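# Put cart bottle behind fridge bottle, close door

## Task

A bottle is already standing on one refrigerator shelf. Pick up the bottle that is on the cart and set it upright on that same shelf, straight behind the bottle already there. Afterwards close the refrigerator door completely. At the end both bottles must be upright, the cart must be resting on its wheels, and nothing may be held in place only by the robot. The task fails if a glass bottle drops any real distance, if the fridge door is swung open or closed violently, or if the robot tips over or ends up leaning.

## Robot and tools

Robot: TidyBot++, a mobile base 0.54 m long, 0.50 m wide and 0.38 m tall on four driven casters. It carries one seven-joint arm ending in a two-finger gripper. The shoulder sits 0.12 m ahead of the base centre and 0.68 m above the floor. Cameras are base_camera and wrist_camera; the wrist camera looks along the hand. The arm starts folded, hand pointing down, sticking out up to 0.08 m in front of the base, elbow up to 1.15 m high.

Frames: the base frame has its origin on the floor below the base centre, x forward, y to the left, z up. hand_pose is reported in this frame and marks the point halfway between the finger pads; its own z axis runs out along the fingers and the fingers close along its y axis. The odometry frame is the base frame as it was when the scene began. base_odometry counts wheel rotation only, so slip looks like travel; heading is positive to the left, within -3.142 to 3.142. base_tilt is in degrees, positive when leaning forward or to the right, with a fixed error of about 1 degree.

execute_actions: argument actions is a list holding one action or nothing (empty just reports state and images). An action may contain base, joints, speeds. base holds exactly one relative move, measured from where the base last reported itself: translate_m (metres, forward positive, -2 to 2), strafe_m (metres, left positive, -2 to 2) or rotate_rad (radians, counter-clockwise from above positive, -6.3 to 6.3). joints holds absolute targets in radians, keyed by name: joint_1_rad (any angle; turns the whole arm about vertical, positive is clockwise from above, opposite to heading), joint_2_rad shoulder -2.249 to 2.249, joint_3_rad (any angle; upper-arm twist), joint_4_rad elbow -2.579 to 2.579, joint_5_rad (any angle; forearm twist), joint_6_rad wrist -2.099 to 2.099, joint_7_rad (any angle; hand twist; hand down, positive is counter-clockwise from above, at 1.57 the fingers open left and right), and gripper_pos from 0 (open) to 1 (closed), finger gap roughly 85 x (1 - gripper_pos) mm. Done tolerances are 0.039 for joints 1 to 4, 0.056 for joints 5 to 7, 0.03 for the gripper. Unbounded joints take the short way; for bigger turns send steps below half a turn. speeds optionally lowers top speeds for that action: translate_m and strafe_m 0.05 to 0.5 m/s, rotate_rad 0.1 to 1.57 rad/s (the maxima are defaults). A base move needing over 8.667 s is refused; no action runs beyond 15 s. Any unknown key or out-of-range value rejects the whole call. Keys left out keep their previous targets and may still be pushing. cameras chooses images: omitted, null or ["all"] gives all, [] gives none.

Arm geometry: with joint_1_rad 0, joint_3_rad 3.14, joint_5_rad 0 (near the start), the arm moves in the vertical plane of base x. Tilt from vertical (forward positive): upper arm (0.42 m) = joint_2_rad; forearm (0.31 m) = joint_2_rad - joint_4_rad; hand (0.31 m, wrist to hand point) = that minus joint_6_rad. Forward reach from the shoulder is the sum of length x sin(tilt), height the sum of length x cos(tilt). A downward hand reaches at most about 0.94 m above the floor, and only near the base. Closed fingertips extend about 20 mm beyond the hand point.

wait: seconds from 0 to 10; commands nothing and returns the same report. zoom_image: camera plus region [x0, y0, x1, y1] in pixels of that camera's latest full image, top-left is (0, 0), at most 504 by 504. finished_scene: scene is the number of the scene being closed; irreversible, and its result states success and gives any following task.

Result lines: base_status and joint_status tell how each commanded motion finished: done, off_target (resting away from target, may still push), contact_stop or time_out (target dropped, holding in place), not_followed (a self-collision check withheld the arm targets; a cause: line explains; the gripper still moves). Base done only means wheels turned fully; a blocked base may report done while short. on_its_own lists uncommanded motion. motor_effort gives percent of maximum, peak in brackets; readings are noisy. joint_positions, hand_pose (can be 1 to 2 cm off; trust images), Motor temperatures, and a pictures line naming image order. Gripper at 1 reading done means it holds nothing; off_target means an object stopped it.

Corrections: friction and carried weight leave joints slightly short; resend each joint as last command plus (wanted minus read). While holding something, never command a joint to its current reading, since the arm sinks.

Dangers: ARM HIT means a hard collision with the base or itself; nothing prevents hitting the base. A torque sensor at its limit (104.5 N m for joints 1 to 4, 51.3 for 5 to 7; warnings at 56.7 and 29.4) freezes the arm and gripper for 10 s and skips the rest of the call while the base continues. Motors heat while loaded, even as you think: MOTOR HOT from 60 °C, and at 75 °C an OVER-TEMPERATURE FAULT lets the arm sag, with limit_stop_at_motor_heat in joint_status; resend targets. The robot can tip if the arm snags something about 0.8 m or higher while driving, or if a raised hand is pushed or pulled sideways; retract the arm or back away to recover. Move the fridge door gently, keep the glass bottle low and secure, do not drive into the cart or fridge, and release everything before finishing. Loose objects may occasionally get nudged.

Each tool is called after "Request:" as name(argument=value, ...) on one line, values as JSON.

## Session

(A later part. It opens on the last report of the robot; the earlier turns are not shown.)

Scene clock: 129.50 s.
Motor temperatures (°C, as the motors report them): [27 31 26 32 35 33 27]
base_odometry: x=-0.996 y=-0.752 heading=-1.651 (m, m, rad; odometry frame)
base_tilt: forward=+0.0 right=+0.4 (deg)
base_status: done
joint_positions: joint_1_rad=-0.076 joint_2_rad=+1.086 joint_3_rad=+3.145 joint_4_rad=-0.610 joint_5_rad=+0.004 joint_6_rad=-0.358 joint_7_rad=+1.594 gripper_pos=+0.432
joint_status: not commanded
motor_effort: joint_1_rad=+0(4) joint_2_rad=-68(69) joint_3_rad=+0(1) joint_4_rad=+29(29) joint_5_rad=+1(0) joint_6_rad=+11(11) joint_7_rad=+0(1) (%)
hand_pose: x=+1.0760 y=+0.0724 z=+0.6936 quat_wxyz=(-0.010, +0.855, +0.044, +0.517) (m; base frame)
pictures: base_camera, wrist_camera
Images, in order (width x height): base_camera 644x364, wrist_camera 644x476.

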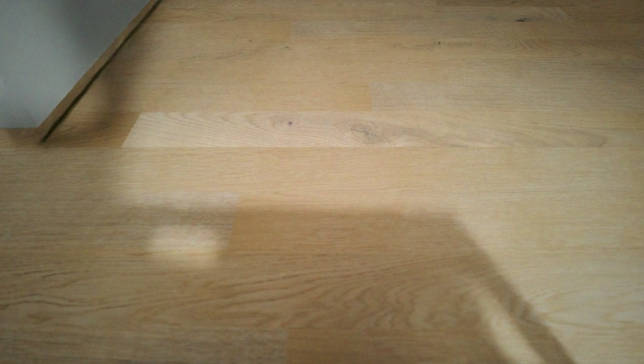

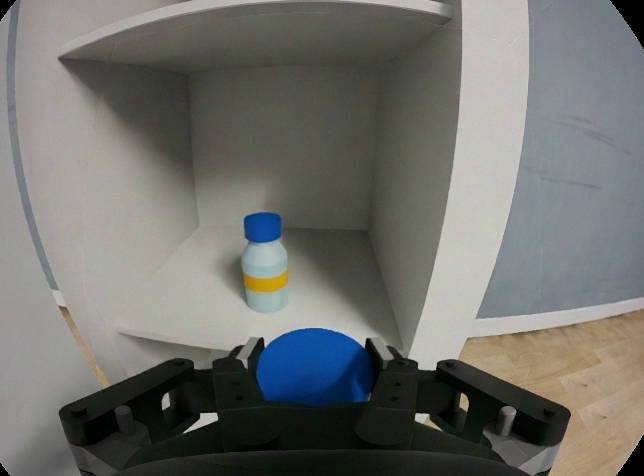

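Request:
execute_actions(actions=[{"base":{"translate_m":0.2},"speeds":{"translate_m":0.15},"joints":{"joint_2_rad":1.065}}], cameras=["wrist_camera"])

Request:
execute_actions(actions=[{"base":{"translate_m":0.22},"speeds":{"translate_m":0.12}}])

Scene clock: 131.93 s.
Motor temperatures (°C, as the motors report them): [27 31 26 32 35 33 27]
base_odometry: x=-1.013 y=-0.952 heading=-1.651 (m, m, rad; odometry frame)
base_tilt: forward=+0.1 right=+0.4 (deg)
base_status: done
joint_positions: joint_1_rad=-0.076 joint_2_rad=+1.104 joint_3_rad=+3.145 joint_4_rad=-0.610 joint_5_rad=+0.004 joint_6_rad=-0.359 joint_7_rad=+1.594 gripper_pos=+0.432
joint_status: joint_2_rad off_target (ended at +1.104, target +1.065)
motor_effort: joint_1_rad=-1(2) joint_2_rad=-68(70) joint_3_rad=+0(0) joint_4_rad=+28(30) joint_5_rad=+1(1) joint_6_rad=+10(11) joint_7_rad=+0(0) (%)
hand_pose: x=+1.0760 y=+0.0724 z=+0.6758 quat_wxyz=(-0.010, +0.860, +0.044, +0.509) (m; base frame)
pictures: wrist_camera
Images, in order (width x height): wrist_camera 644x476.

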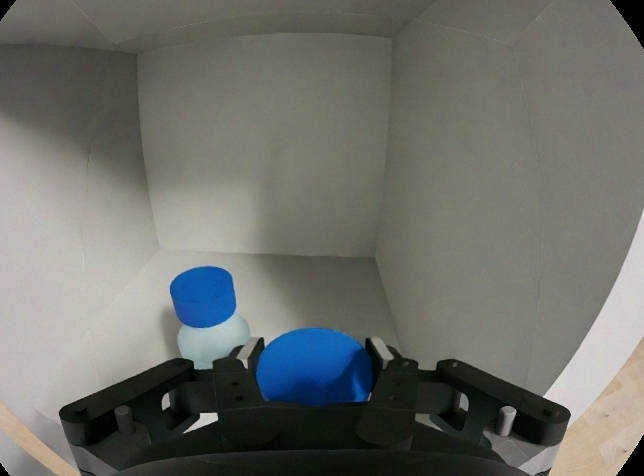

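Scene clock: 134.37 s.
Motor temperatures (°C, as the motors report them): [27 31 26 32 35 33 27]
base_odometry: x=-1.031 y=-1.171 heading=-1.652 (m, m, rad; odometry frame)
base_tilt: forward=+0.1 right=+0.3 (deg)
base_status: done
joint_positions: joint_1_rad=-0.076 joint_2_rad=+1.105 joint_3_rad=+3.145 joint_4_rad=-0.610 joint_5_rad=+0.004 joint_6_rad=-0.359 joint_7_rad=+1.594 gripper_pos=+0.432
joint_status: not commanded
motor_effort: joint_1_rad=-1(1) joint_2_rad=-68(69) joint_3_rad=+0(0) joint_4_rad=+28(30) joint_5_rad=+1(1) joint_6_rad=+10(11) joint_7_rad=+0(0) (%)
hand_pose: x=+1.0760 y=+0.0724 z=+0.6750 quat_wxyz=(-0.010, +0.860, +0.044, +0.509) (m; base frame)
pictures: base_camera, wrist_camera
Images, in order (width x height): base_camera 644x364, wrist_camera 644x476.

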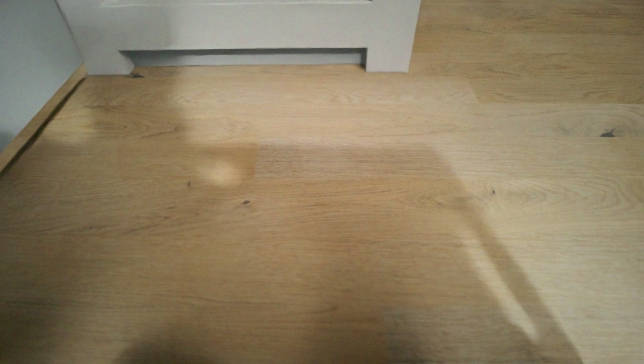

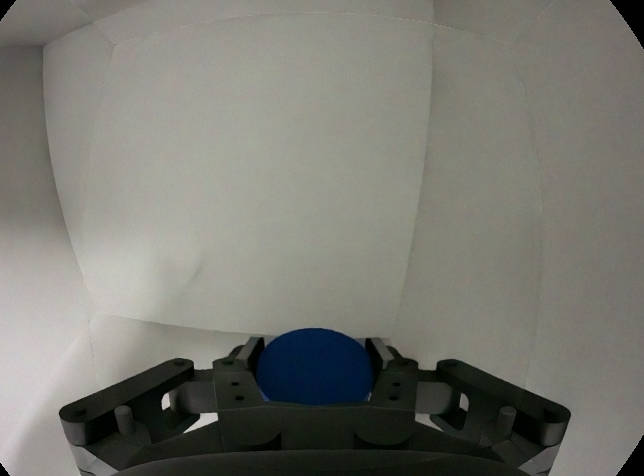

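Request:
execute_actions(actions=[{"base":{"strafe_m":0.1},"speeds":{"strafe_m":0.08}}], cameras=[])

Request:
execute_actions(actions=[{"joints":{"joint_2_rad":1.135,"joint_6_rad":-0.28}}], cameras=["wrist_camera"])

Scene clock: 136.43 s.
Motor temperatures (°C, as the motors report them): [27 31 26 32 35 33 27]
base_odometry: x=-0.931 y=-1.179 heading=-1.652 (m, m, rad; odometry frame)
base_tilt: forward=+0.1 right=+0.3 (deg)
base_status: done
joint_positions: joint_1_rad=-0.081 joint_2_rad=+1.105 joint_3_rad=+3.145 joint_4_rad=-0.610 joint_5_rad=+0.004 joint_6_rad=-0.359 joint_7_rad=+1.594 gripper_pos=+0.432
joint_status: not commanded
motor_effort: joint_1_rad=+0(5) joint_2_rad=-68(69) joint_3_rad=+0(1) joint_4_rad=+29(29) joint_5_rad=+1(0) joint_6_rad=+10(11) joint_7_rad=+0(1) (%)
hand_pose: x=+1.0756 y=+0.0765 z=+0.6750 quat_wxyz=(-0.011, +0.860, +0.046, +0.508) (m; base frame)
pictures: none
No camera images: the call's "cameras" was empty. Leave "cameras" out to get every camera's image.

Scene clock: 137.23 s.
Motor temperatures (°C, as the motors report them): [27 31 26 32 35 33 27]
base_odometry: x=-0.931 y=-1.179 heading=-1.652 (m, m, rad; odometry frame)
base_tilt: forward=+0.0 right=+0.3 (deg)
base_status: not commanded
joint_positions: joint_1_rad=-0.081 joint_2_rad=+1.147 joint_3_rad=+3.145 joint_4_rad=-0.609 joint_5_rad=+0.004 joint_6_rad=-0.307 joint_7_rad=+1.594 gripper_pos=+0.432
joint_status: all done
motor_effort: joint_1_rad=+0(3) joint_2_rad=-64(68) joint_3_rad=+0(0) joint_4_rad=+26(29) joint_5_rad=+1(0) joint_6_rad=+9(9) joint_7_rad=-1(1) (%)
hand_pose: x=+1.0828 y=+0.0774 z=+0.6499 quat_wxyz=(-0.012, +0.857, +0.046, +0.514) (m; base frame)
pictures: wrist_camera
Images, in order (width x height): wrist_camera 644x476.

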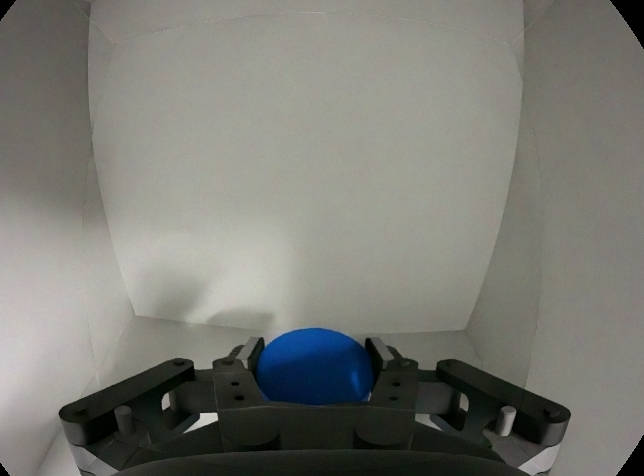

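Request:
execute_actions(actions=[{"joints":{"gripper_pos":0}}], cameras=[])

Request:
execute_actions(actions=[{"joints":{"joint_6_rad":-0.15}}], cameras=[])

Request:
execute_actions(actions=[{"base":{"translate_m":-0.42},"speeds":{"translate_m":0.25}}])

Request:
execute_actions(actions=[{"joints":{"joint_1_rad":0,"joint_2_rad":-0.4,"joint_4_rad":-2.54,"joint_6_rad":-0.84}}], cameras=[])

Request:
execute_actions(actions=[{"base":{"strafe_m":0.76},"joints":{"joint_1_rad":-1.0}}])

Scene clock: 138.90 s.
Motor temperatures (°C, as the motors report them): [27 31 26 32 35 33 27]
base_odometry: x=-0.931 y=-1.179 heading=-1.652 (m, m, rad; odometry frame)
base_tilt: forward=+0.0 right=+0.3 (deg)
base_status: not commanded
joint_positions: joint_1_rad=-0.081 joint_2_rad=+1.139 joint_3_rad=+3.145 joint_4_rad=-0.606 joint_5_rad=+0.004 joint_6_rad=-0.300 joint_7_rad=+1.594 gripper_pos=+0.000
joint_status: all done
motor_effort: joint_1_rad=-1(0) joint_2_rad=-60(66) joint_3_rad=+0(0) joint_4_rad=+23(27) joint_5_rad=+1(0) joint_6_rad=+8(10) joint_7_rad=+0(1) (%)
hand_pose: x=+1.0846 y=+0.0775 z=+0.6616 quat_wxyz=(-0.012, +0.852, +0.046, +0.521) (m; base frame)
pictures: none
No camera images: the call's "cameras" was empty. Leave "cameras" out to get every camera's image.

Scene clock: 139.63 s.
Motor temperatures (°C, as the motors report them): [27 31 26 32 35 33 27]
base_odometry: x=-0.931 y=-1.179 heading=-1.652 (m, m, rad; odometry frame)
base_tilt: forward=+0.0 right=+0.3 (deg)
base_status: not commanded
joint_positions: joint_1_rad=-0.081 joint_2_rad=+1.133 joint_3_rad=+3.145 joint_4_rad=-0.602 joint_5_rad=+0.004 joint_6_rad=-0.157 joint_7_rad=+1.594 gripper_pos=+0.000
joint_status: all done
motor_effort: joint_1_rad=-1(1) joint_2_rad=-60(63) joint_3_rad=+0(0) joint_4_rad=+24(25) joint_5_rad=+1(1) joint_6_rad=+8(8) joint_7_rad=+0(0) (%)
hand_pose: x=+1.1024 y=+0.0793 z=+0.7103 quat_wxyz=(-0.014, +0.810, +0.044, +0.585) (m; base frame)
pictures: none
No camera images: the call's "cameras" was empty. Leave "cameras" out to get every camera's image.

Scene clock: 142.20 s.
Motor temperatures (°C, as the motors report them): [27 31 26 32 35 33 27]
base_odometry: x=-0.897 y=-0.761 heading=-1.652 (m, m, rad; odometry frame)
base_tilt: forward=+0.1 right=+0.3 (deg)
base_status: done
joint_positions: joint_1_rad=-0.081 joint_2_rad=+1.133 joint_3_rad=+3.145 joint_4_rad=-0.602 joint_5_rad=+0.004 joint_6_rad=-0.157 joint_7_rad=+1.594 gripper_pos=+0.000
joint_status: not commanded
motor_effort: joint_1_rad=-1(1) joint_2_rad=-59(63) joint_3_rad=+1(0) joint_4_rad=+23(24) joint_5_rad=+0(1) joint_6_rad=+7(8) joint_7_rad=-1(0) (%)
hand_pose: x=+1.1024 y=+0.0793 z=+0.7102 quat_wxyz=(-0.014, +0.810, +0.044, +0.585) (m; base frame)
pictures: base_camera, wrist_camera
Images, in order (width x height): base_camera 644x364, wrist_camera 644x476.

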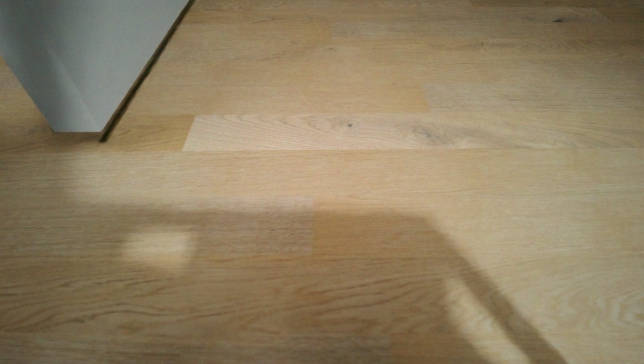

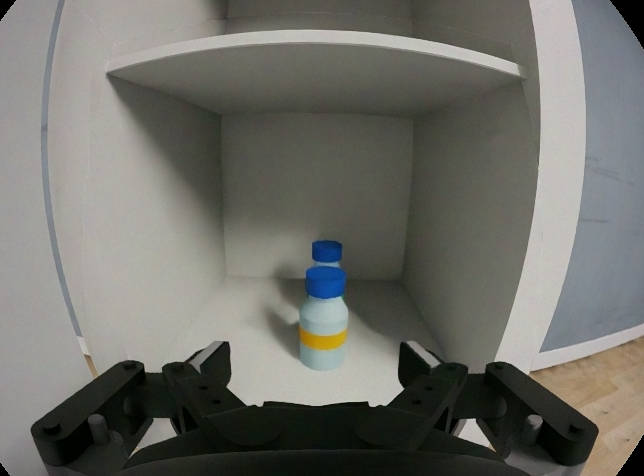

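Scene clock: 145.27 s.
Motor temperatures (°C, as the motors report them): [27 31 26 32 35 33 27]
base_odometry: x=-0.897 y=-0.761 heading=-1.652 (m, m, rad; odometry frame)
base_tilt: forward=+0.1 right=+0.4 (deg)
base_status: not commanded
joint_positions: joint_1_rad=-0.017 joint_2_rad=-0.393 joint_3_rad=+3.145 joint_4_rad=-2.523 joint_5_rad=+0.004 joint_6_rad=-0.823 joint_7_rad=+1.594 gripper_pos=+0.000
joint_status: all done
motor_effort: joint_1_rad=-1(1) joint_2_rad=-1(61) joint_3_rad=+1(0) joint_4_rad=+17(24) joint_5_rad=+1(1) joint_6_rad=+2(8) joint_7_rad=-1(0) (%)
hand_pose: x=+0.2827 y=+0.0028 z=+0.5979 quat_wxyz=(+0.001, +0.995, +0.019, +0.094) (m; base frame)
pictures: none
No camera images: the call's "cameras" was empty. Leave "cameras" out to get every camera's image.

Scene clock: 148.13 s.
Motor temperatures (°C, as the motors report them): [27 31 26 32 35 33 27]
base_odometry: x=-0.139 y=-0.822 heading=-1.652 (m, m, rad; odometry frame)
base_tilt: forward=+0.0 right=+0.3 (deg)
base_status: done
joint_positions: joint_1_rad=-0.986 joint_2_rad=-0.393 joint_3_rad=+3.145 joint_4_rad=-2.523 joint_5_rad=+0.004 joint_6_rad=-0.823 joint_7_rad=+1.594 gripper_pos=+0.000
joint_status: all done
motor_effort: joint_1_rad=+0(1) joint_2_rad=-2(3) joint_3_rad=+1(2) joint_4_rad=+17(17) joint_5_rad=+1(0) joint_6_rad=+1(2) joint_7_rad=+0(0) (%)
hand_pose: x=+0.2093 y=+0.1366 z=+0.5979 quat_wxyz=(-0.043, +0.872, +0.481, +0.084) (m; base frame)
pictures: base_camera, wrist_camera
Images, in order (width x height): base_camera 644x364, wrist_camera 644x476.

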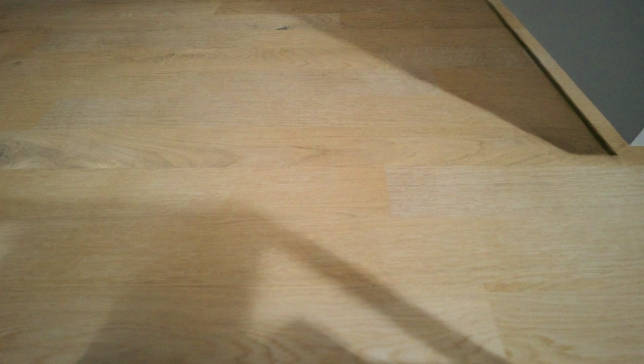

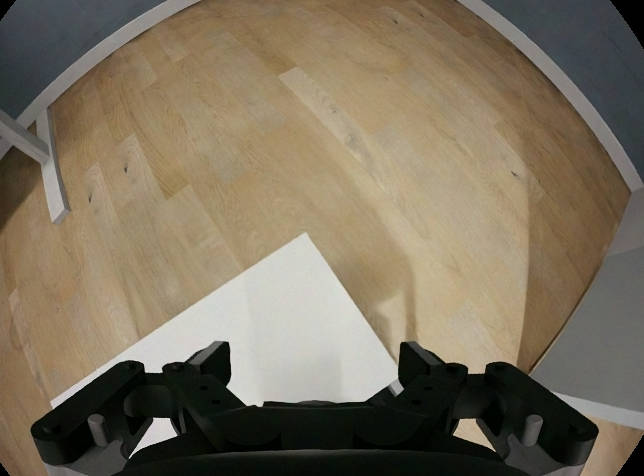

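Request:
execute_actions(actions=[{"base":{"translate_m":0.6},"joints":{"joint_1_rad":-0.5}}], cameras=[])

Request:
execute_actions(actions=[{"base":{"strafe_m":-0.6},"speeds":{"strafe_m":0.1}}])

Scene clock: 150.93 s.
Motor temperatures (°C, as the motors report them): [27 31 26 32 35 33 27]
base_odometry: x=-0.187 y=-1.420 heading=-1.651 (m, m, rad; odometry frame)
base_tilt: forward=+0.0 right=+0.4 (deg)
base_status: done
joint_positions: joint_1_rad=-0.514 joint_2_rad=-0.394 joint_3_rad=+3.145 joint_4_rad=-2.523 joint_5_rad=+0.004 joint_6_rad=-0.823 joint_7_rad=+1.594 gripper_pos=+0.000
joint_status: all done
motor_effort: joint_1_rad=-1(1) joint_2_rad=-2(3) joint_3_rad=+1(2) joint_4_rad=+17(18) joint_5_rad=+1(1) joint_6_rad=+2(2) joint_7_rad=-1(1) (%)
hand_pose: x=+0.2616 y=+0.0806 z=+0.5981 quat_wxyz=(-0.022, +0.960, +0.263, +0.092) (m; base frame)
pictures: none
No camera images: the call's "cameras" was empty. Leave "cameras" out to get every camera's image.

Scene clock: 157.50 s.
Motor temperatures (°C, as the motors report them): [27 31 26 32 35 33 27]
base_odometry: x=-0.785 y=-1.372 heading=-1.651 (m, m, rad; odometry frame)
base_tilt: forward=+0.0 right=+0.3 (deg)
base_status: done
joint_positions: joint_1_rad=-0.514 joint_2_rad=-0.394 joint_3_rad=+3.145 joint_4_rad=-2.523 joint_5_rad=+0.004 joint_6_rad=-0.823 joint_7_rad=+1.594 gripper_pos=+0.000
joint_status: not commanded
motor_effort: joint_1_rad=-1(2) joint_2_rad=-2(2) joint_3_rad=+1(2) joint_4_rad=+17(18) joint_5_rad=+1(1) joint_6_rad=+1(2) joint_7_rad=-1(0) (%)
hand_pose: x=+0.2616 y=+0.0805 z=+0.5981 quat_wxyz=(-0.022, +0.960, +0.263, +0.092) (m; base frame)
pictures: base_camera, wrist_camera
Images, in order (width x height): base_camera 644x364, wrist_camera 644x476.

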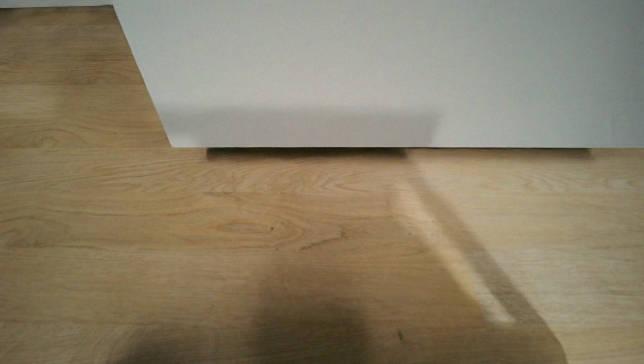

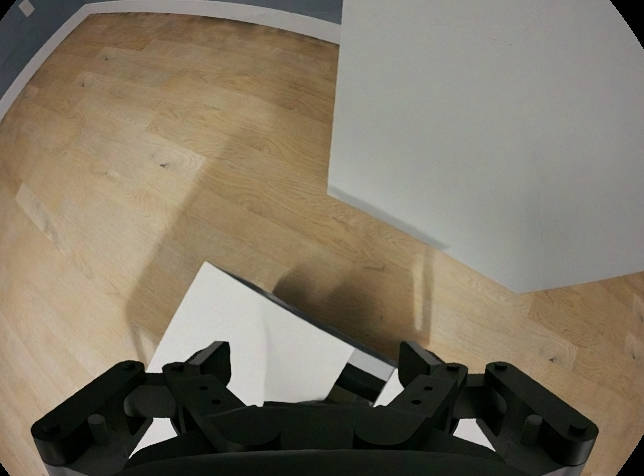

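Request:
finished_scene(scene=2)

The scene is finished: the task was done.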